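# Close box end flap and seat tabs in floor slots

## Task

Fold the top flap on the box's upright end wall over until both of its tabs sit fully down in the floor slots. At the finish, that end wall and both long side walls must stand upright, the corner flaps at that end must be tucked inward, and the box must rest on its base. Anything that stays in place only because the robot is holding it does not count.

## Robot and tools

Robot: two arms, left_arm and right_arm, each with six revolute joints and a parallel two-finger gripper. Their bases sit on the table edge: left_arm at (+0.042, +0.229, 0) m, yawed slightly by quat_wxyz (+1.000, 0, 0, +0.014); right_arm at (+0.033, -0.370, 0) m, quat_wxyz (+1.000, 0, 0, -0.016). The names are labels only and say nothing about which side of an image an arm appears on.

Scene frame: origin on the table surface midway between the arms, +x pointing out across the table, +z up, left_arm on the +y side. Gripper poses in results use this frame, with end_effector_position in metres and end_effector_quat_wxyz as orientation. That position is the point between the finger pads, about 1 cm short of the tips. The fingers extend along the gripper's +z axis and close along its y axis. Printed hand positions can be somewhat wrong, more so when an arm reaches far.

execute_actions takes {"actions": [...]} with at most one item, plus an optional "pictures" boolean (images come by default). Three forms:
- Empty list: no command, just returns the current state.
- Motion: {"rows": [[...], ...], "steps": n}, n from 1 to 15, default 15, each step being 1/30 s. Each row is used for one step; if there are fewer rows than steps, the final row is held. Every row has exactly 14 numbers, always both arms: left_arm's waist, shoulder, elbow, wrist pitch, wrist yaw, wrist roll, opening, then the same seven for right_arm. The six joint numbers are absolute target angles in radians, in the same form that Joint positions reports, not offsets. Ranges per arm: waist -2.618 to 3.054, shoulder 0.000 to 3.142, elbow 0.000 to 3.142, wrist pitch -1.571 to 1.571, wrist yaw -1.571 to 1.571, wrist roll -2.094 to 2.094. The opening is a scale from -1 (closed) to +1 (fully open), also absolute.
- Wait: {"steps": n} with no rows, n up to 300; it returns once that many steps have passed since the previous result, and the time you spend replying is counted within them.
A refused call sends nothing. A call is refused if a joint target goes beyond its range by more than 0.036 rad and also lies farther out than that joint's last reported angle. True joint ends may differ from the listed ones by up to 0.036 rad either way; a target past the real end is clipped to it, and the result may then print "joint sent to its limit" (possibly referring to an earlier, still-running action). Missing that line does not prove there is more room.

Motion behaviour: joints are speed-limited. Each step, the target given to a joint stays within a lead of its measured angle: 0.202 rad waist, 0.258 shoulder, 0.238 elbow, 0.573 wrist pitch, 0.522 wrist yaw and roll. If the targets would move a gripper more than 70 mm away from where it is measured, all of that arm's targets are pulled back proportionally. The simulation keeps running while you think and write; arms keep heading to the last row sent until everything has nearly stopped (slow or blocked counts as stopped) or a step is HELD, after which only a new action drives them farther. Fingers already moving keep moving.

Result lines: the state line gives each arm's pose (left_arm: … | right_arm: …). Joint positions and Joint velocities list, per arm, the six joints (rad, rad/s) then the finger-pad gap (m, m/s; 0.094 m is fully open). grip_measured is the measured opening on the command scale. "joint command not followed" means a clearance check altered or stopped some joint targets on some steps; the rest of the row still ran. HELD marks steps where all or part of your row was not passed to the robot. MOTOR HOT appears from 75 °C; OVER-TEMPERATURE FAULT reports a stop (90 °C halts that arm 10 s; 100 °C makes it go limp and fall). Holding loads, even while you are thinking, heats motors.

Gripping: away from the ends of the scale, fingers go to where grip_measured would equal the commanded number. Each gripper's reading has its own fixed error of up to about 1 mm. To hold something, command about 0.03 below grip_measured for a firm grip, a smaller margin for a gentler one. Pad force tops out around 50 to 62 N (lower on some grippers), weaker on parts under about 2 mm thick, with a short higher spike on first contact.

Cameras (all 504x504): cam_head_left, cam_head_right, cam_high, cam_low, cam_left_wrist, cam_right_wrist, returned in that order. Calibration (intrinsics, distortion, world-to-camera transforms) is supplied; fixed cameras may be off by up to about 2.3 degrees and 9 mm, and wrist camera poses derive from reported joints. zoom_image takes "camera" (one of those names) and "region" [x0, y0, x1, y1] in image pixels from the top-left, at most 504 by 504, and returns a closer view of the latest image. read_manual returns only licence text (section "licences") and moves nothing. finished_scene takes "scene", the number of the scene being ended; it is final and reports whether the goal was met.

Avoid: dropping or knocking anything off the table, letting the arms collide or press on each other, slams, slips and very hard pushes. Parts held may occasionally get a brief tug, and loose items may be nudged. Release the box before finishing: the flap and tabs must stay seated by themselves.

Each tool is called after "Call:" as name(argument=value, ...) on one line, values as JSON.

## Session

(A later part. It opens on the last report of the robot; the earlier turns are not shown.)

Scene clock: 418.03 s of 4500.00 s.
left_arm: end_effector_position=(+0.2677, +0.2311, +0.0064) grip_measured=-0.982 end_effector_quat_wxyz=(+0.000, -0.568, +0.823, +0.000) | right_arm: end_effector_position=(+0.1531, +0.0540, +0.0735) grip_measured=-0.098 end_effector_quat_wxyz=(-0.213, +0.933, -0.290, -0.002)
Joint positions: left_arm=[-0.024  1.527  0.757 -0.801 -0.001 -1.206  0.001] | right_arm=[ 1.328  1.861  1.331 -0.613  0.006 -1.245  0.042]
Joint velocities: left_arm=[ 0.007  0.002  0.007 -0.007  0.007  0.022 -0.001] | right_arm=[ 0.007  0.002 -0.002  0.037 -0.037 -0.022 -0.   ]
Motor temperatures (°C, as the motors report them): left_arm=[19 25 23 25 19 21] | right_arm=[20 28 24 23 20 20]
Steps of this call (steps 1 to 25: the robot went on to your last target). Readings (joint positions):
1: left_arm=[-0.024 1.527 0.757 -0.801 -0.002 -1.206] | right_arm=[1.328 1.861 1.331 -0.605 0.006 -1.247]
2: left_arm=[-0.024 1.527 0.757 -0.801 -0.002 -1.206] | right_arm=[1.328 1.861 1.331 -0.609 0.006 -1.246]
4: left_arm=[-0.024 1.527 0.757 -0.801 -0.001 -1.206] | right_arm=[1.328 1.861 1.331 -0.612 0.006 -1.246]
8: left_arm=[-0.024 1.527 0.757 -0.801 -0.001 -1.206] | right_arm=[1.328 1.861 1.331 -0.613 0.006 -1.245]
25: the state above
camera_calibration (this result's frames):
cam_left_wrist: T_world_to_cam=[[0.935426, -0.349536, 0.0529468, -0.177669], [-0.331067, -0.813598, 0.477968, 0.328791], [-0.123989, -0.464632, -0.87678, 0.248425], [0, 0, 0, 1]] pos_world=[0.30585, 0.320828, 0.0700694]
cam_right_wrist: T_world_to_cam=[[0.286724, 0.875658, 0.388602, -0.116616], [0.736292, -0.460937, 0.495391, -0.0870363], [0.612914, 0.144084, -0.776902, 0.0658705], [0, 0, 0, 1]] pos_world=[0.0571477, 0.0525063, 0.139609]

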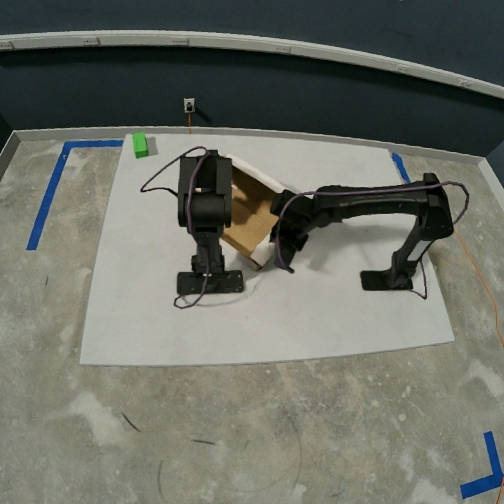

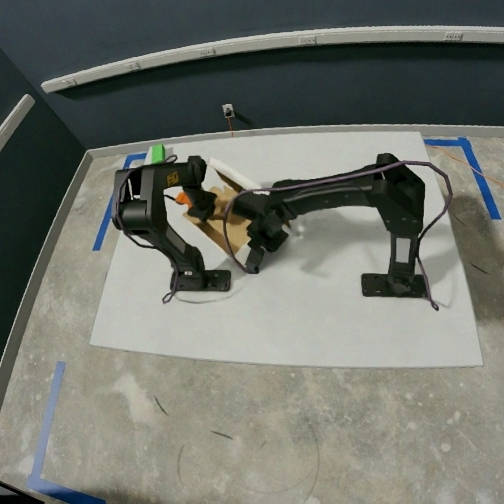

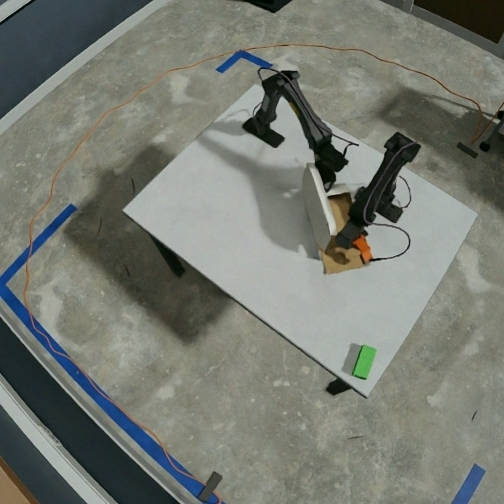

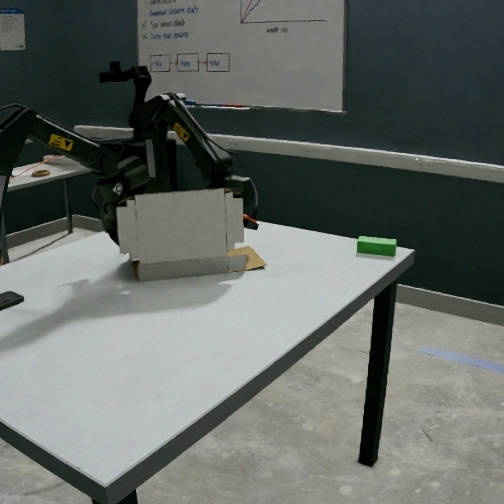

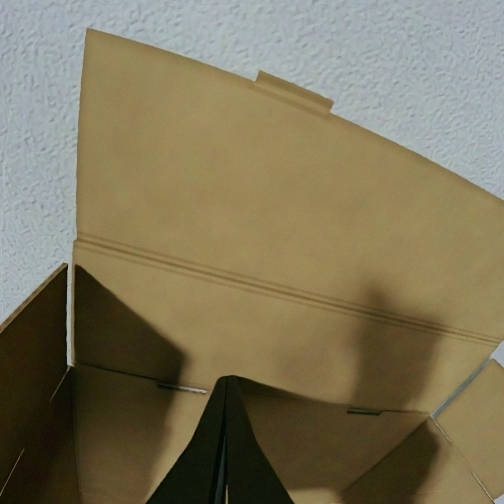

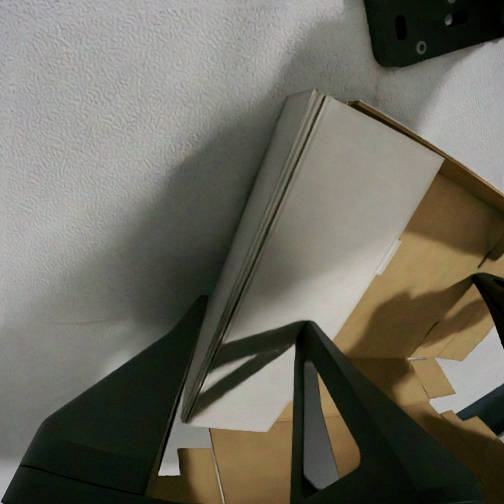

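Call:
execute_actions(actions=[{"rows":[[-0.03,1.522,0.755,-0.804,0,-1.2,-1,1.33,1.6,1.33,-0.75,0,-1.245,-0.1]]}], pictures=false)

Call:
execute_actions(actions=[{"rows":[[-0.03,1.522,0.755,-0.804,0,-1.2,-1,2.2,1.2,1.0,-0.6,0,-1.245,-0.1]]}], pictures=false)

Call:
execute_actions(actions=[{"steps":25}])

Call:
zoom_image(camera="cam_high", region=[295, 150, 375, 230])

Call:
zoom_image(camera="cam_head_left", region=[220, 180, 340, 290])

Call:
zoom_image(camera="cam_head_right", region=[160, 150, 320, 300])

Scene clock: 435.30 s of 4500.00 s.
left_arm: end_effector_position=(+0.2677, +0.2311, +0.0064) grip_measured=-0.982 end_effector_quat_wxyz=(+0.000, -0.568, +0.823, +0.000) | right_arm: end_effector_position=(+0.1451, +0.0256, +0.1629) grip_measured=-0.098 end_effector_quat_wxyz=(-0.277, +0.918, -0.285, -0.004)
Joint positions: left_arm=[-0.024  1.527  0.757 -0.801 -0.001 -1.206  0.001] | right_arm=[ 1.328  1.596  1.319 -0.733  0.006 -1.245  0.042]
Joint velocities: left_arm=[-0.017 -0.002  0.012 -0.022 -0.007 -0.066 -0.   ] | right_arm=[ 0.017  0.042 -0.012 -0.081 -0.007 -0.051 -0.001]
Motor temperatures (°C, as the motors report them): left_arm=[19 25 23 25 19 21] | right_arm=[20 29 25 22 20 20]
Steps of this call (steps 1 to 15: the robot went on to your last target; steps 16 to 90: nothing new was sent; then 13.77 s passed at rest; steps 91 to 105: all 15 steps of this action). Readings (joint positions):
91: left_arm=[-0.024 1.527 0.757 -0.801 -0.001 -1.206] | right_arm=[1.328 1.846 1.330 -0.613 0.006 -1.245]
92: left_arm=[-0.024 1.527 0.757 -0.801 -0.001 -1.206] | right_arm=[1.328 1.820 1.323 -0.634 0.006 -1.245]
94: left_arm=[-0.024 1.527 0.757 -0.801 -0.001 -1.206] | right_arm=[1.328 1.736 1.319 -0.678 0.006 -1.245]
98: left_arm=[-0.024 1.527 0.757 -0.801 -0.001 -1.206] | right_arm=[1.328 1.592 1.319 -0.705 0.006 -1.245]
105: the state above

Scene clock: 435.80 s of 4500.00 s.
left_arm: end_effector_position=(+0.2677, +0.2311, +0.0064) grip_measured=-0.982 end_effector_quat_wxyz=(+0.000, -0.568, +0.823, +0.000) | right_arm: end_effector_position=(-0.1671, -0.0800, +0.1998) grip_measured=-0.098 end_effector_quat_wxyz=(-0.336, +0.917, +0.127, -0.172)
Joint positions: left_arm=[-0.024  1.527  0.757 -0.801 -0.001 -1.206  0.001] | right_arm=[ 2.201  1.21   1.017 -0.605 -0.008 -1.245  0.042]
Joint velocities: left_arm=[-0.022 -0.012 -0.002 -0.051 -0.007  0.007  0.   ] | right_arm=[ 0.344 -0.002 -0.002  0.022 -0.037 -0.007 -0.   ]
Motor temperatures (°C, as the motors report them): left_arm=[19 25 23 25 19 21] | right_arm=[20 29 25 22 20 20]
Steps of this call (steps 1 to 15: all 15 steps of this action). Readings (joint positions):
1: left_arm=[-0.024 1.527 0.757 -0.801 -0.001 -1.206] | right_arm=[1.344 1.575 1.288 -0.699 0.016 -1.244]
2: left_arm=[-0.024 1.527 0.757 -0.801 -0.001 -1.206] | right_arm=[1.379 1.530 1.225 -0.660 0.026 -1.244]
4: left_arm=[-0.024 1.527 0.757 -0.801 -0.001 -1.206] | right_arm=[1.493 1.415 1.107 -0.645 0.024 -1.244]
8: left_arm=[-0.024 1.527 0.757 -0.801 -0.001 -1.206] | right_arm=[1.777 1.239 1.017 -0.642 0.015 -1.244]
15: the state above

Scene clock: 436.63 s of 4500.00 s.
left_arm: end_effector_position=(+0.2677, +0.2311, +0.0064) grip_measured=-0.982 end_effector_quat_wxyz=(+0.000, -0.568, +0.823, +0.000) | right_arm: end_effector_position=(-0.1675, -0.0803, +0.1998) grip_measured=-0.098 end_effector_quat_wxyz=(-0.337, +0.917, +0.128, -0.170)
Joint positions: left_arm=[-0.024  1.527  0.757 -0.801 -0.001 -1.206  0.001] | right_arm=[ 2.206  1.21   1.017 -0.605 -0.002 -1.245  0.042]
Joint velocities: left_arm=[-0.002 -0.012 -0.002 -0.007  0.022  0.051 -0.001] | right_arm=[-0.007  0.007 -0.022  0.037  0.066  0.051 -0.   ]
Motor temperatures (°C, as the motors report them): left_arm=[19 25 23 25 19 21] | right_arm=[20 29 25 22 20 20]
Steps of this call (steps 1 to 15: the robot went on to your last target; steps 16 to 25: nothing new was sent). Readings (joint positions):
1: left_arm=[-0.024 1.527 0.757 -0.801 -0.001 -1.206] | right_arm=[2.206 1.210 1.017 -0.605 -0.009 -1.245]
2: left_arm=[-0.024 1.527 0.757 -0.801 -0.001 -1.206] | right_arm=[2.206 1.210 1.017 -0.605 -0.007 -1.245]
4: left_arm=[-0.024 1.527 0.757 -0.801 -0.001 -1.206] | right_arm=[2.206 1.210 1.017 -0.605 -0.005 -1.245]
8: left_arm=[-0.024 1.527 0.757 -0.801 -0.001 -1.206] | right_arm=[2.206 1.210 1.017 -0.605 -0.003 -1.245]
25: the state above
All arms were judged still, so your last target was given up. Only a new action makes them travel on or press farther. Fingers that are still opening or closing keep moving.
camera_calibration (this result's frames):
cam_left_wrist: T_world_to_cam=[[0.935426, -0.349536, 0.0529468, -0.177669], [-0.331067, -0.813598, 0.477968, 0.328791], [-0.123989, -0.464632, -0.87678, 0.248425], [0, 0, 0, 1]] pos_world=[0.30585, 0.320828, 0.0700694]
cam_right_wrist: T_world_to_cam=[[-0.385701, 0.626811, 0.67701, -0.146394], [0.912789, 0.152387, 0.378939, 0.126675], [0.134356, 0.764124, -0.630922, 0.320392], [0, 0, 0, 1]] pos_world=[-0.215138, -0.172362, 0.253251]

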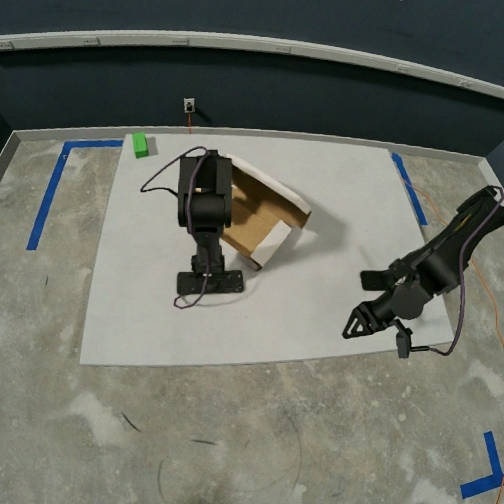

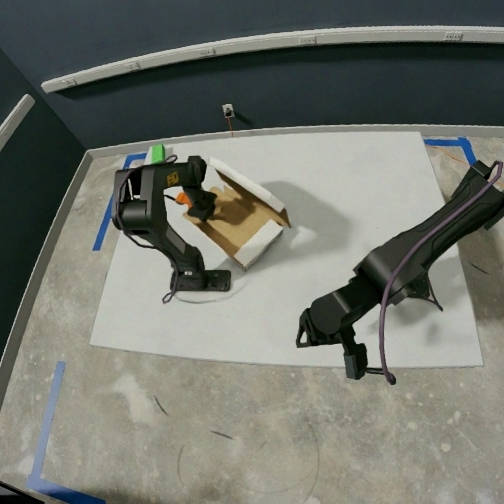

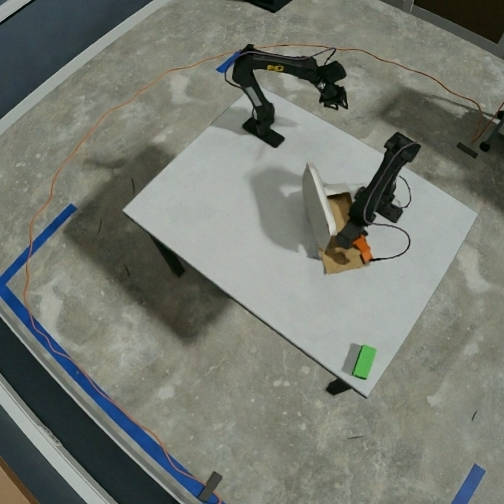

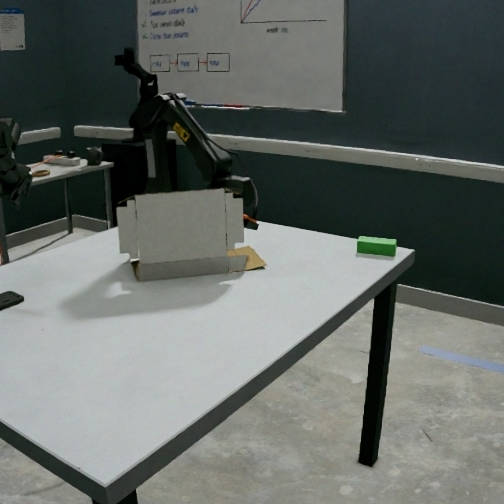

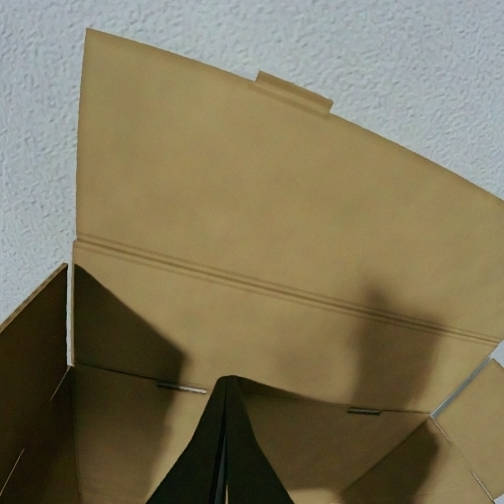

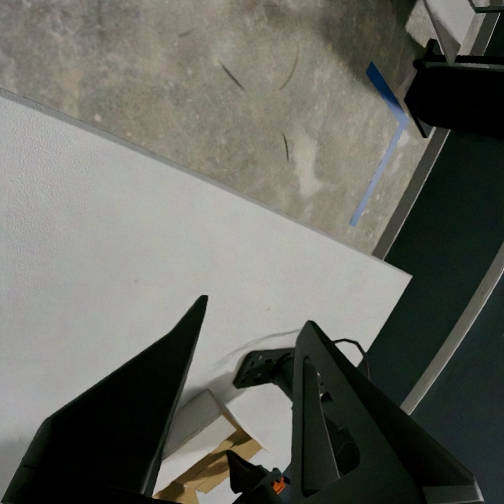

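Region (295, 150, 375, 230) of cam_high's 504x504 image, scaled by 6.300, with more detail than that image has.

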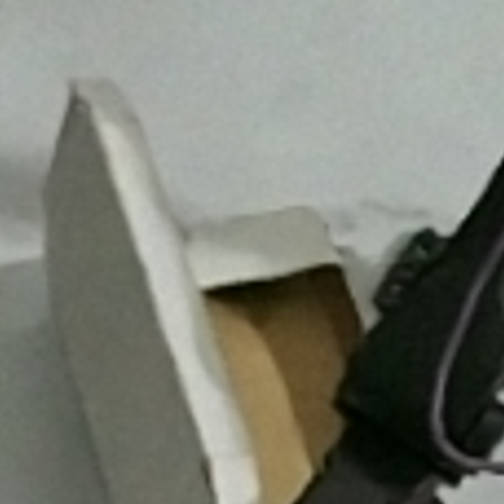

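Region (220, 180, 340, 290) of cam_head_left's 504x504 image, scaled by 4.200, with more detail than that image has; it fills the top 462 rows of this view, and the rest is white.

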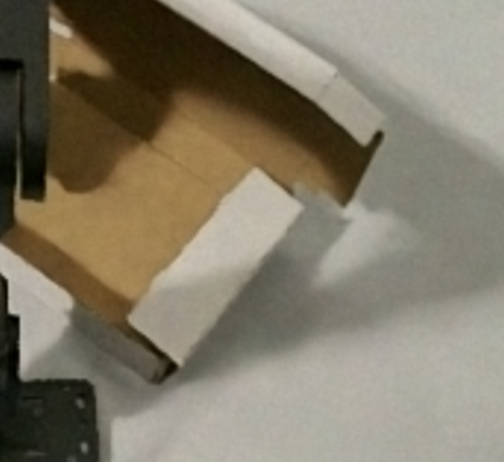

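Region (160, 150, 320, 300) of cam_head_right's 504x504 image, scaled by 3.150, with more detail than that image has; it fills the top 472 rows of this view, and the rest is white.

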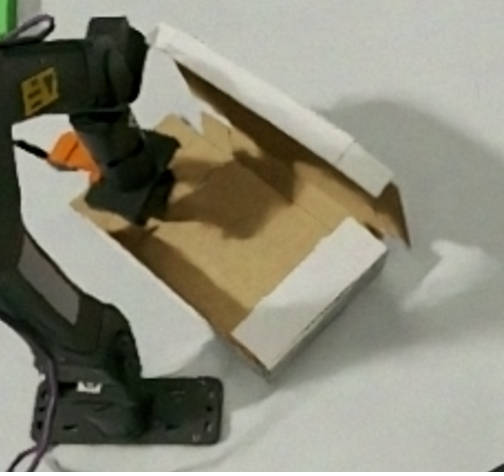

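Call:
execute_actions(actions=[{"rows":[[-0.03,1.522,0.755,-0.804,0,-1.2,-1,2.2,1.1,1.2,-0.1,0,0,-1]]}], pictures=false)

Call:
execute_actions(actions=[{"rows":[[-0.03,1.522,0.755,-0.804,0,-1.2,-1,0.75,1.1,1.2,-0.1,0,1.5,-1]]}], pictures=false)

Call:
execute_actions(actions=[{"steps":30}], pictures=false)

Call:
execute_actions(actions=[{"rows":[[-0.03,1.522,0.755,-0.804,0,-1.2,-1,0.75,1.877,1.722,-1.045,0,1.5,-1]]}], pictures=false)

Call:
execute_actions(actions=[{"steps":30}], pictures=false)

Call:
execute_actions(actions=[{"rows":[[-0.03,1.522,0.755,-0.804,0,-1.2,-1,0.95,1.89,1.74,-1.05,0,1.5,-1]]}], pictures=false)

Call:
execute_actions(actions=[{"rows":[[-0.03,1.522,0.755,-0.804,0,-1.2,-1,1.07,1.93,1.79,-1.06,0,1.5,-1]]}], pictures=false)

Call:
execute_actions(actions=[{"rows":[[-0.03,1.522,0.755,-0.804,0,-1.2,-1,1.185,1.968,1.845,-1.077,0,1.5,-1]]}], pictures=false)

Call:
execute_actions(actions=[{"steps":20}])

Scene clock: 466.20 s of 4500.00 s.
left_arm: end_effector_position=(+0.2677, +0.2311, +0.0064) grip_measured=-0.982 end_effector_quat_wxyz=(+0.000, -0.568, +0.823, +0.000) | right_arm: end_effector_position=(-0.1928, -0.0436, +0.3852) grip_measured=-0.988 end_effector_quat_wxyz=(-0.401, +0.727, -0.225, -0.510)
Joint positions: left_arm=[-0.024  1.527  0.757 -0.801 -0.001 -1.206  0.001] | right_arm=[ 2.206  1.133  1.16  -0.185 -0.001 -0.366  0.001]
Joint velocities: left_arm=[-0.002  0.007 -0.007  0.007 -0.081 -0.022  0.   ] | right_arm=[-0.012 -0.212  0.198  0.681  0.022  2.44   0.001]
Motor temperatures (°C, as the motors report them): left_arm=[19 25 23 25 19 21] | right_arm=[20 28 25 24 20 20]
Steps of this call (steps 1 to 90: nothing new was sent; then 26.07 s passed at rest; steps 91 to 105: all 15 steps of this action). Readings (joint positions):
91: left_arm=[-0.024 1.527 0.757 -0.801 -0.001 -1.206] | right_arm=[2.206 1.209 1.019 -0.591 -0.002 -1.218]
92: left_arm=[-0.024 1.527 0.757 -0.801 -0.001 -1.206] | right_arm=[2.206 1.209 1.023 -0.564 -0.001 -1.179]
94: left_arm=[-0.024 1.527 0.757 -0.801 -0.001 -1.206] | right_arm=[2.206 1.207 1.043 -0.500 -0.001 -1.099]
98: left_arm=[-0.024 1.527 0.757 -0.801 -0.001 -1.206] | right_arm=[2.206 1.187 1.089 -0.375 -0.001 -0.910]
105: the state above

Scene clock: 466.70 s of 4500.00 s.
left_arm: end_effector_position=(+0.2677, +0.2311, +0.0064) grip_measured=-0.982 end_effector_quat_wxyz=(+0.000, -0.568, +0.823, +0.000) | right_arm: end_effector_position=(+0.1980, -0.0113, +0.4139) grip_measured=-0.988 end_effector_quat_wxyz=(+0.301, -0.018, +0.728, +0.615)
Joint positions: left_arm=[-0.024  1.527  0.757 -0.801 -0.001 -1.206  0.001] | right_arm=[ 1.168  1.12   1.173 -0.115 -0.004  1.091  0.001]
Joint velocities: left_arm=[-0.017 -0.007 -0.017  0.022 -0.066 -0.037 -0.   ] | right_arm=[-2.098  0.007 -0.002  0.051 -0.081  2.762 -0.001]
Motor temperatures (°C, as the motors report them): left_arm=[19 25 23 25 19 21] | right_arm=[20 28 25 24 20 20]
Steps of this call (steps 1 to 15: all 15 steps of this action). Readings (joint positions):
1: left_arm=[-0.024 1.527 0.757 -0.801 -0.001 -1.206] | right_arm=[2.182 1.127 1.167 -0.166 -0.017 -0.279]
2: left_arm=[-0.024 1.527 0.757 -0.801 -0.001 -1.206] | right_arm=[2.127 1.121 1.170 -0.150 -0.025 -0.186]
4: left_arm=[-0.024 1.527 0.757 -0.801 -0.001 -1.206] | right_arm=[1.982 1.120 1.173 -0.126 -0.020 0.009]
8: left_arm=[-0.024 1.527 0.757 -0.801 -0.001 -1.206] | right_arm=[1.686 1.120 1.173 -0.119 -0.010 0.402]
15: the state above

Scene clock: 467.70 s of 4500.00 s.
left_arm: end_effector_position=(+0.2677, +0.2311, +0.0064) grip_measured=-0.982 end_effector_quat_wxyz=(+0.000, -0.568, +0.823, +0.000) | right_arm: end_effector_position=(+0.3320, -0.1121, +0.4141) grip_measured=-0.988 end_effector_quat_wxyz=(+0.309, +0.282, +0.672, +0.612)
Joint positions: left_arm=[-0.024  1.527  0.757 -0.801 -0.001 -1.206  0.001] | right_arm=[ 0.744  1.12   1.173 -0.114  0.006  1.501  0.001]
Joint velocities: left_arm=[-0.017  0.007  0.022 -0.095 -0.022 -0.037  0.001] | right_arm=[-0.002  0.007 -0.007 -0.022  0.051  0.022  0.001]
Motor temperatures (°C, as the motors report them): left_arm=[19 25 23 25 19 21] | right_arm=[20 28 25 25 20 20]
Steps of this call (steps 1 to 30: the robot went on to your last target). Readings (joint positions):
1: left_arm=[-0.024 1.527 0.757 -0.801 -0.001 -1.206] | right_arm=[1.093 1.120 1.173 -0.115 -0.004 1.174]
2: left_arm=[-0.024 1.527 0.757 -0.801 -0.001 -1.206] | right_arm=[1.019 1.120 1.173 -0.115 -0.003 1.239]
4: left_arm=[-0.024 1.527 0.757 -0.801 -0.001 -1.206] | right_arm=[0.872 1.120 1.173 -0.115 -0.003 1.334]
8: left_arm=[-0.024 1.527 0.757 -0.801 -0.001 -1.206] | right_arm=[0.743 1.120 1.173 -0.114 0.017 1.434]
30: the state above

Scene clock: 468.20 s of 4500.00 s.
left_arm: end_effector_position=(+0.2677, +0.2311, +0.0064) grip_measured=-0.982 end_effector_quat_wxyz=(+0.000, -0.568, +0.823, +0.000) | right_arm: end_effector_position=(+0.3788, -0.0704, +0.1370) grip_measured=-0.988 end_effector_quat_wxyz=(+0.087, +0.377, +0.906, +0.173)
Joint positions: left_arm=[-0.024  1.527  0.757 -0.801 -0.001 -1.206  0.001] | right_arm=[ 0.744  1.921  1.683 -0.942  0.001  1.501  0.001]
Joint velocities: left_arm=[ 0.002 -0.012  0.027 -0.066 -0.007  0.037 -0.001] | right_arm=[-0.007  0.637  0.002 -0.784  0.007  0.051 -0.001]
Motor temperatures (°C, as the motors report them): left_arm=[19 25 23 25 19 21] | right_arm=[20 28 25 24 20 20]
Steps of this call (steps 1 to 15: all 15 steps of this action). Readings (joint positions):
1: left_arm=[-0.024 1.527 0.757 -0.801 -0.001 -1.206] | right_arm=[0.744 1.141 1.207 -0.182 0.006 1.501]
2: left_arm=[-0.024 1.527 0.757 -0.801 -0.001 -1.206] | right_arm=[0.744 1.189 1.278 -0.280 0.006 1.501]
4: left_arm=[-0.024 1.527 0.757 -0.801 -0.001 -1.206] | right_arm=[0.744 1.321 1.429 -0.453 0.006 1.501]
8: left_arm=[-0.024 1.527 0.757 -0.801 -0.001 -1.206] | right_arm=[0.744 1.595 1.651 -0.711 0.006 1.501]
15: the state above

Scene clock: 469.20 s of 4500.00 s.
left_arm: end_effector_position=(+0.2677, +0.2311, +0.0064) grip_measured=-0.982 end_effector_quat_wxyz=(+0.000, -0.568, +0.823, +0.000) | right_arm: end_effector_position=(+0.3621, -0.0844, +0.1381) grip_measured=-0.988 end_effector_quat_wxyz=(+0.071, +0.379, +0.912, +0.142)
Joint positions: left_arm=[-0.024  1.527  0.757 -0.801 -0.001 -1.206  0.001] | right_arm=[ 0.744  1.9    1.683 -1.034 -0.     1.501  0.001]
Joint velocities: left_arm=[-0.012  0.002 -0.012 -0.022 -0.007 -0.022  0.001] | right_arm=[ 0.002  0.007  0.007  0.007 -0.051 -0.007  0.001]
Motor temperatures (°C, as the motors report them): left_arm=[19 25 23 25 19 21] | right_arm=[20 29 25 24 20 20]
Steps of this call (steps 1 to 30: the robot went on to your last target). Readings (joint positions):
1: left_arm=[-0.024 1.527 0.757 -0.801 -0.001 -1.206] | right_arm=[0.744 1.937 1.683 -0.965 0.000 1.501]
2: left_arm=[-0.024 1.527 0.757 -0.801 -0.001 -1.206] | right_arm=[0.744 1.942 1.683 -0.983 -0.000 1.501]
4: left_arm=[-0.024 1.527 0.757 -0.801 -0.001 -1.206] | right_arm=[0.744 1.933 1.683 -1.004 -0.000 1.501]
8: left_arm=[-0.024 1.527 0.757 -0.801 -0.001 -1.206] | right_arm=[0.744 1.905 1.683 -1.023 -0.000 1.501]
30: the state above
All arms were judged still, so your last target was given up. Only a new action makes them travel on or press farther. Fingers that are still opening or closing keep moving.

Scene clock: 469.70 s of 4500.00 s.
left_arm: end_effector_position=(+0.2677, +0.2311, +0.0064) grip_measured=-0.982 end_effector_quat_wxyz=(+0.000, -0.568, +0.823, +0.000) | right_arm: end_effector_position=(+0.2976, -0.0182, +0.1459) grip_measured=-0.988 end_effector_quat_wxyz=(+0.054, +0.282, +0.944, +0.160)
Joint positions: left_arm=[-0.024  1.527  0.757 -0.801 -0.001 -1.206  0.001] | right_arm=[ 0.951  1.9    1.707 -1.039 -0.012  1.501  0.001]
Joint velocities: left_arm=[ 0.007  0.002 -0.012 -0.051 -0.051  0.022  0.001] | right_arm=[-0.032  0.002  0.012  0.007  0.007 -0.037 -0.   ]
Motor temperatures (°C, as the motors report them): left_arm=[19 25 23 25 19 21] | right_arm=[20 29 25 24 20 20]
Steps of this call (steps 1 to 15: all 15 steps of this action). Readings (joint positions):
1: left_arm=[-0.024 1.527 0.757 -0.801 -0.001 -1.206] | right_arm=[0.758 1.900 1.683 -1.035 0.006 1.501]
2: left_arm=[-0.024 1.527 0.757 -0.801 -0.001 -1.206] | right_arm=[0.785 1.900 1.684 -1.036 0.014 1.501]
4: left_arm=[-0.024 1.527 0.757 -0.801 -0.001 -1.206] | right_arm=[0.875 1.900 1.693 -1.036 0.012 1.501]
8: left_arm=[-0.024 1.527 0.757 -0.801 -0.001 -1.206] | right_arm=[0.982 1.900 1.707 -1.036 -0.013 1.501]
15: the state above

Scene clock: 470.20 s of 4500.00 s.
left_arm: end_effector_position=(+0.2677, +0.2310, +0.0064) grip_measured=-0.982 end_effector_quat_wxyz=(+0.000, -0.568, +0.823, +0.000) | right_arm: end_effector_position=(+0.2570, +0.0187, +0.1502) grip_measured=-0.988 end_effector_quat_wxyz=(+0.047, +0.223, +0.959, +0.168)
Joint positions: left_arm=[-0.024  1.527  0.757 -0.801 -0.001 -1.206  0.001] | right_arm=[ 1.074  1.925  1.754 -1.05  -0.01   1.502  0.001]
Joint velocities: left_arm=[ 0.002  0.007 -0.017  0.081 -0.037 -0.022 -0.   ] | right_arm=[-0.002  0.012  0.007 -0.037 -0.007 -0.081 -0.   ]
Motor temperatures (°C, as the motors report them): left_arm=[19 25 23 25 19 21] | right_arm=[20 29 25 24 20 20]
Steps of this call (steps 1 to 15: all 15 steps of this action). Readings (joint positions):
1: left_arm=[-0.024 1.527 0.757 -0.801 -0.001 -1.206] | right_arm=[0.961 1.904 1.715 -1.046 -0.006 1.502]
2: left_arm=[-0.024 1.527 0.757 -0.801 -0.001 -1.206] | right_arm=[0.979 1.912 1.730 -1.052 0.000 1.502]
4: left_arm=[-0.024 1.527 0.757 -0.801 -0.001 -1.206] | right_arm=[1.034 1.923 1.750 -1.050 0.000 1.502]
8: left_arm=[-0.024 1.527 0.757 -0.801 -0.001 -1.206] | right_arm=[1.087 1.925 1.754 -1.050 -0.010 1.502]
15: the state above

Scene clock: 470.70 s of 4500.00 s.
left_arm: end_effector_position=(+0.2684, +0.2292, +0.0064) grip_measured=-0.982 end_effector_quat_wxyz=(-0.002, -0.568, +0.823, -0.005) | right_arm: end_effector_position=(+0.2164, +0.0493, +0.1519) grip_measured=-0.988 end_effector_quat_wxyz=(+0.041, +0.169, +0.970, +0.170)
Joint positions: left_arm=[-0.024  1.527  0.757 -0.798  0.01  -1.206  0.001] | right_arm=[ 1.188  1.961  1.81  -1.067 -0.001  1.503  0.001]
Joint velocities: left_arm=[-0.017 -0.002  0.002 -0.022 -0.037 -0.007  0.   ] | right_arm=[ 0.012  0.007 -0.012  0.022  0.022 -0.022  0.   ]
Motor temperatures (°C, as the motors report them): left_arm=[19 25 23 25 19 21] | right_arm=[20 29 25 24 20 20]
Steps of this call (steps 1 to 15: all 15 steps of this action). Readings (joint positions):
1: left_arm=[-0.024 1.527 0.757 -0.801 -0.001 -1.206] | right_arm=[1.084 1.931 1.764 -1.059 -0.005 1.502]
2: left_arm=[-0.024 1.527 0.757 -0.801 -0.001 -1.206] | right_arm=[1.100 1.941 1.783 -1.066 0.001 1.502]
4: left_arm=[-0.024 1.527 0.757 -0.801 -0.001 -1.206] | right_arm=[1.149 1.956 1.806 -1.064 0.002 1.502]
8: left_arm=[-0.024 1.527 0.757 -0.798 0.010 -1.206] | right_arm=[1.190 1.961 1.810 -1.067 -0.000 1.503]
15: the state above

Scene clock: 471.37 s of 4500.00 s.
left_arm: end_effector_position=(+0.2684, +0.2292, +0.0064) grip_measured=-0.982 end_effector_quat_wxyz=(-0.002, -0.568, +0.823, -0.005) | right_arm: end_effector_position=(+0.2164, +0.0493, +0.1519) grip_measured=-0.988 end_effector_quat_wxyz=(+0.041, +0.169, +0.970, +0.170)
Joint positions: left_arm=[-0.024  1.527  0.757 -0.798  0.01  -1.206  0.001] | right_arm=[ 1.188  1.961  1.81  -1.067 -0.001  1.503  0.001]
Joint velocities: left_arm=[-0.007  0.007 -0.012 -0.007  0.037  0.037  0.001] | right_arm=[ 0.002  0.002 -0.002  0.022  0.037 -0.022 -0.001]
Motor temperatures (°C, as the motors report them): left_arm=[19 25 23 25 19 21] | right_arm=[20 29 25 24 20 20]
Steps of this call (steps 1 to 15: the robot went on to your last target; steps 16 to 20: nothing new was sent). Readings (joint positions):
1: left_arm=[-0.024 1.527 0.757 -0.798 0.010 -1.206] | right_arm=[1.188 1.961 1.810 -1.067 -0.001 1.503]
2: left_arm=[-0.024 1.527 0.757 -0.798 0.010 -1.206] | right_arm=[1.188 1.961 1.810 -1.067 -0.001 1.503]
4: left_arm=[-0.024 1.527 0.757 -0.798 0.010 -1.206] | right_arm=[1.188 1.961 1.810 -1.067 -0.001 1.503]
8: left_arm=[-0.024 1.527 0.757 -0.798 0.010 -1.206] | right_arm=[1.188 1.961 1.810 -1.067 -0.001 1.503]
20: the state above
All arms were judged still, so your last target was given up. Only a new action makes them travel on or press farther. Fingers that are still opening or closing keep moving.
camera_calibration (this result's frames):
cam_left_wrist: T_world_to_cam=[[0.935269, -0.348952, 0.0592037, -0.179093], [-0.332382, -0.80845, 0.485727, 0.326585], [-0.121632, -0.473963, -0.872104, 0.249108], [0, 0, 0, 1]] pos_world=[0.30635, 0.319601, 0.0692198]
cam_right_wrist: T_world_to_cam=[[-0.0306996, -0.935754, -0.351315, 0.109314], [-0.904784, -0.12335, 0.407616, 0.177153], [-0.424763, 0.330378, -0.842868, 0.314078], [0, 0, 0, 1]] pos_world=[0.29705, 0.0203788, 0.23092]

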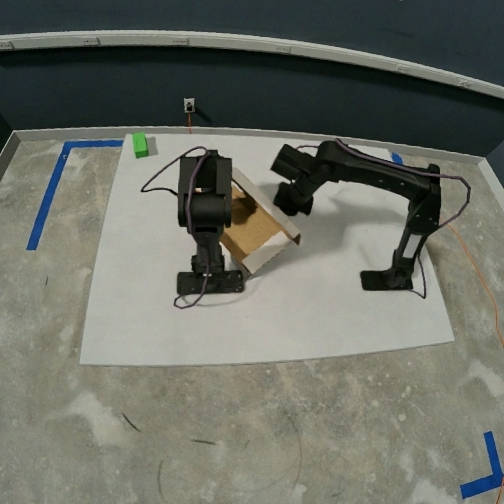

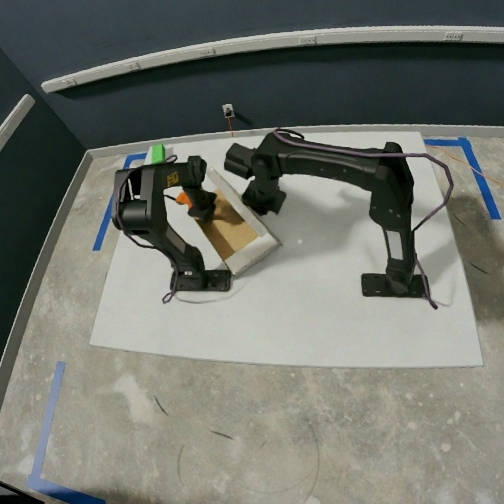

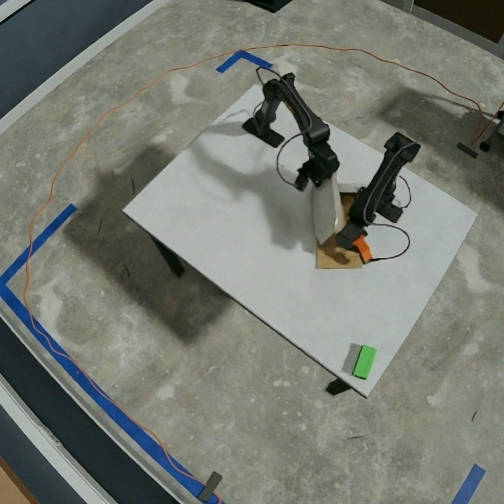

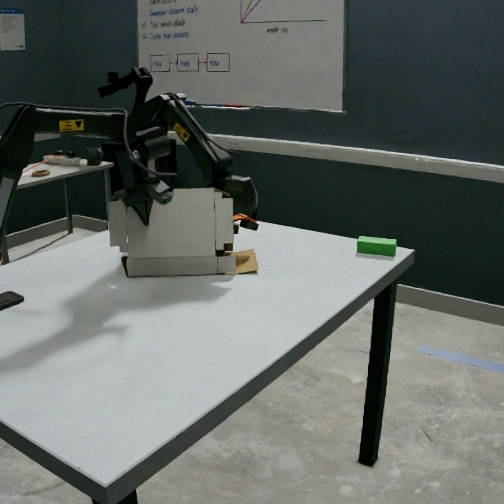

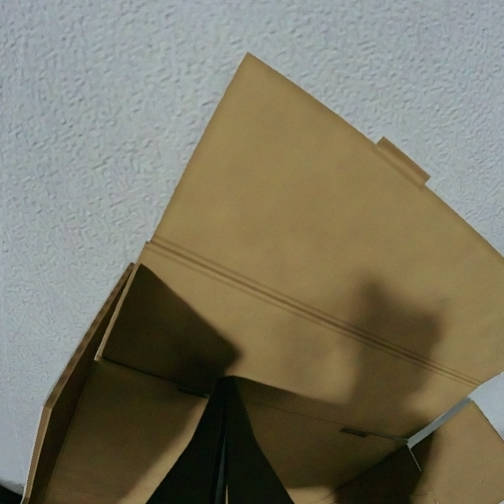

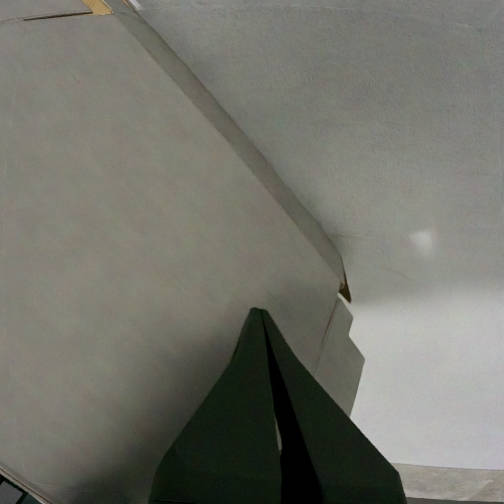

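Call:
execute_actions(actions=[{"rows":[[-0.03,1.522,0.755,-0.804,0,-1.2,-1,0.8,1.9,1.75,-1.05,0,1.5,-1]]}], pictures=false)

Call:
execute_actions(actions=[{"steps":30}])

Call:
zoom_image(camera="cam_head_right", region=[160, 150, 320, 300])

Call:
zoom_image(camera="cam_low", region=[90, 170, 270, 300])

Scene clock: 484.43 s of 4500.00 s.
left_arm: end_effector_position=(+0.2684, +0.2293, +0.0064) grip_measured=-0.982 end_effector_quat_wxyz=(-0.002, -0.568, +0.823, -0.005) | right_arm: end_effector_position=(+0.3635, -0.0619, +0.1486) grip_measured=-0.988 end_effector_quat_wxyz=(+0.077, +0.362, +0.916, +0.156)
Joint positions: left_arm=[-0.024  1.527  0.757 -0.798  0.009 -1.206  0.001] | right_arm=[ 0.782  1.937  1.764 -1.047  0.005  1.502  0.001]
Joint velocities: left_arm=[-0.012 -0.002 -0.017  0.037 -0.037  0.095  0.   ] | right_arm=[ 0.305 -0.076 -0.007  0.022 -0.022  0.037  0.   ]
Motor temperatures (°C, as the motors report them): left_arm=[19 25 23 25 19 21] | right_arm=[20 30 26 23 20 20]
Steps of this call (steps 1 to 90: nothing new was sent; then 9.57 s passed at rest; steps 91 to 105: all 15 steps of this action). Readings (joint positions):
91: left_arm=[-0.024 1.527 0.757 -0.798 0.010 -1.206] | right_arm=[1.174 1.958 1.805 -1.063 -0.009 1.502]
92: left_arm=[-0.024 1.527 0.757 -0.798 0.010 -1.206] | right_arm=[1.149 1.953 1.796 -1.058 -0.019 1.502]
94: left_arm=[-0.024 1.527 0.757 -0.798 0.010 -1.206] | right_arm=[1.058 1.946 1.783 -1.057 -0.023 1.502]
98: left_arm=[-0.024 1.527 0.757 -0.798 0.009 -1.206] | right_arm=[0.842 1.946 1.771 -1.048 -0.015 1.502]
105: the state above

Scene clock: 485.43 s of 4500.00 s.
left_arm: end_effector_position=(+0.2684, +0.2293, +0.0064) grip_measured=-0.982 end_effector_quat_wxyz=(-0.002, -0.568, +0.823, -0.005) | right_arm: end_effector_position=(+0.3564, -0.0547, +0.1506) grip_measured=-0.988 end_effector_quat_wxyz=(+0.074, +0.352, +0.919, +0.161)
Joint positions: left_arm=[-0.024  1.527  0.757 -0.798  0.009 -1.206  0.001] | right_arm=[ 0.802  1.933  1.764 -1.047 -0.002  1.502  0.001]
Joint velocities: left_arm=[ 0.012 -0.007  0.007  0.007  0.022 -0.139 -0.   ] | right_arm=[-0.002  0.002 -0.002 -0.037  0.007  0.022 -0.001]
Motor temperatures (°C, as the motors report them): left_arm=[19 25 23 25 19 21] | right_arm=[20 30 26 23 20 20]
Steps of this call (steps 1 to 30: the robot went on to your last target). Readings (joint positions):
1: left_arm=[-0.024 1.527 0.757 -0.798 0.009 -1.206] | right_arm=[0.791 1.935 1.764 -1.047 0.003 1.502]
2: left_arm=[-0.024 1.527 0.757 -0.798 0.009 -1.206] | right_arm=[0.797 1.934 1.764 -1.047 0.001 1.502]
4: left_arm=[-0.024 1.527 0.757 -0.798 0.009 -1.206] | right_arm=[0.802 1.933 1.764 -1.047 -0.002 1.502]
8: left_arm=[-0.024 1.527 0.757 -0.798 0.009 -1.206] | right_arm=[0.802 1.933 1.764 -1.047 -0.002 1.502]
30: the state above
All arms were judged still, so your last target was given up. Only a new action makes them travel on or press farther. Fingers that are still opening or closing keep moving.
camera_calibration (this result's frames):
cam_left_wrist: T_world_to_cam=[[0.935269, -0.348973, 0.0590694, -0.179063], [-0.332381, -0.808636, 0.485419, 0.326684], [-0.121632, -0.473631, -0.872284, 0.249064], [0, 0, 0, 1]] pos_world=[0.30635, 0.319645, 0.0692536]
cam_right_wrist: T_world_to_cam=[[-0.380046, -0.854613, -0.353838, 0.145151], [-0.885309, 0.22527, 0.406794, 0.303801], [-0.267942, 0.467856, -0.84221, 0.35834], [0, 0, 0, 1]] pos_world=[0.420136, -0.112041, 0.229573]

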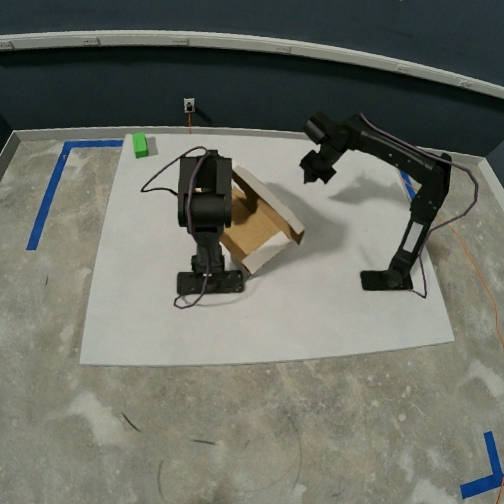

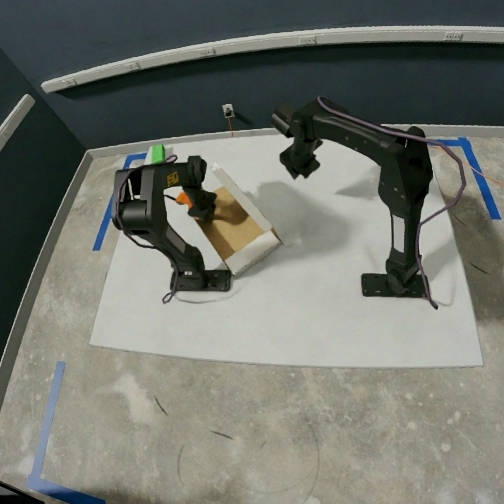

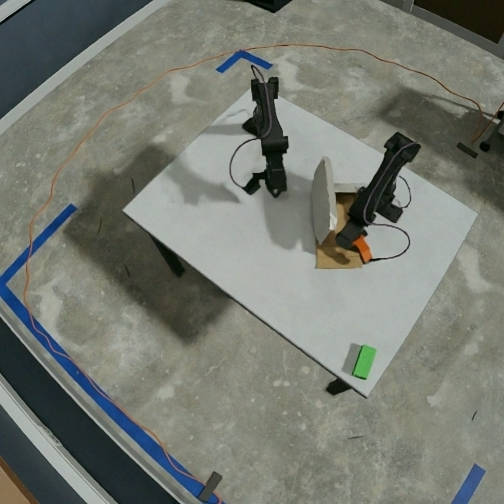

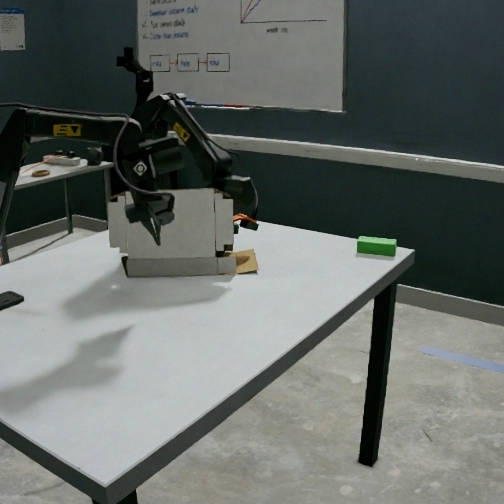

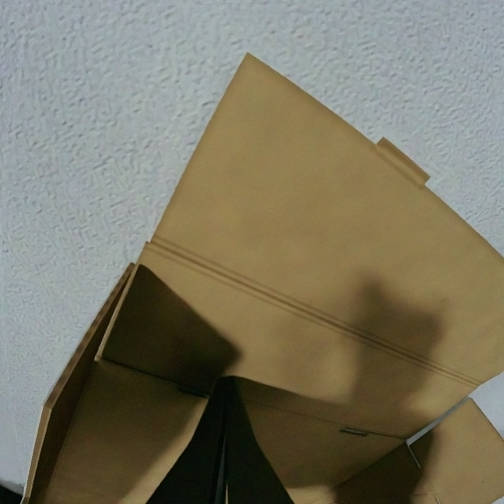

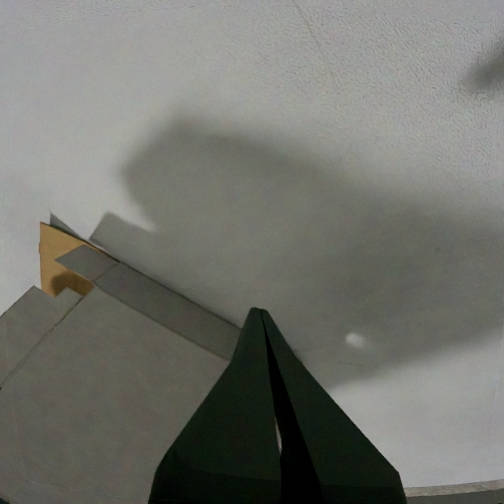

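Region (160, 150, 320, 300) of cam_head_right's 504x504 image, scaled by 3.150, with more detail than that image has; it fills the top 472 rows of this view, and the rest is white.

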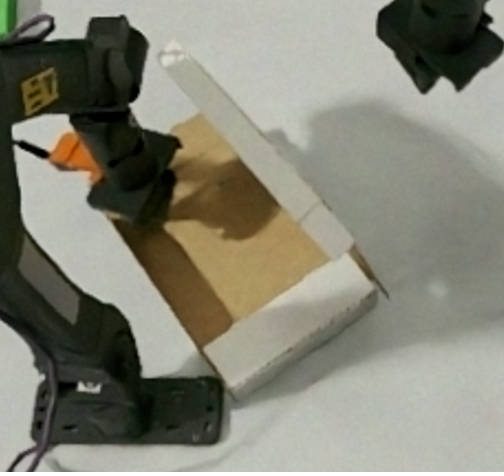

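Region (90, 170, 270, 300) of cam_low's 504x504 image, scaled by 2.800, with more detail than that image has.

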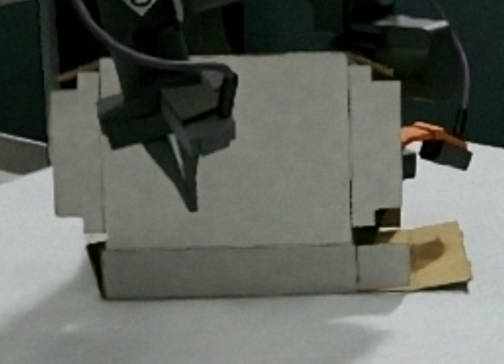

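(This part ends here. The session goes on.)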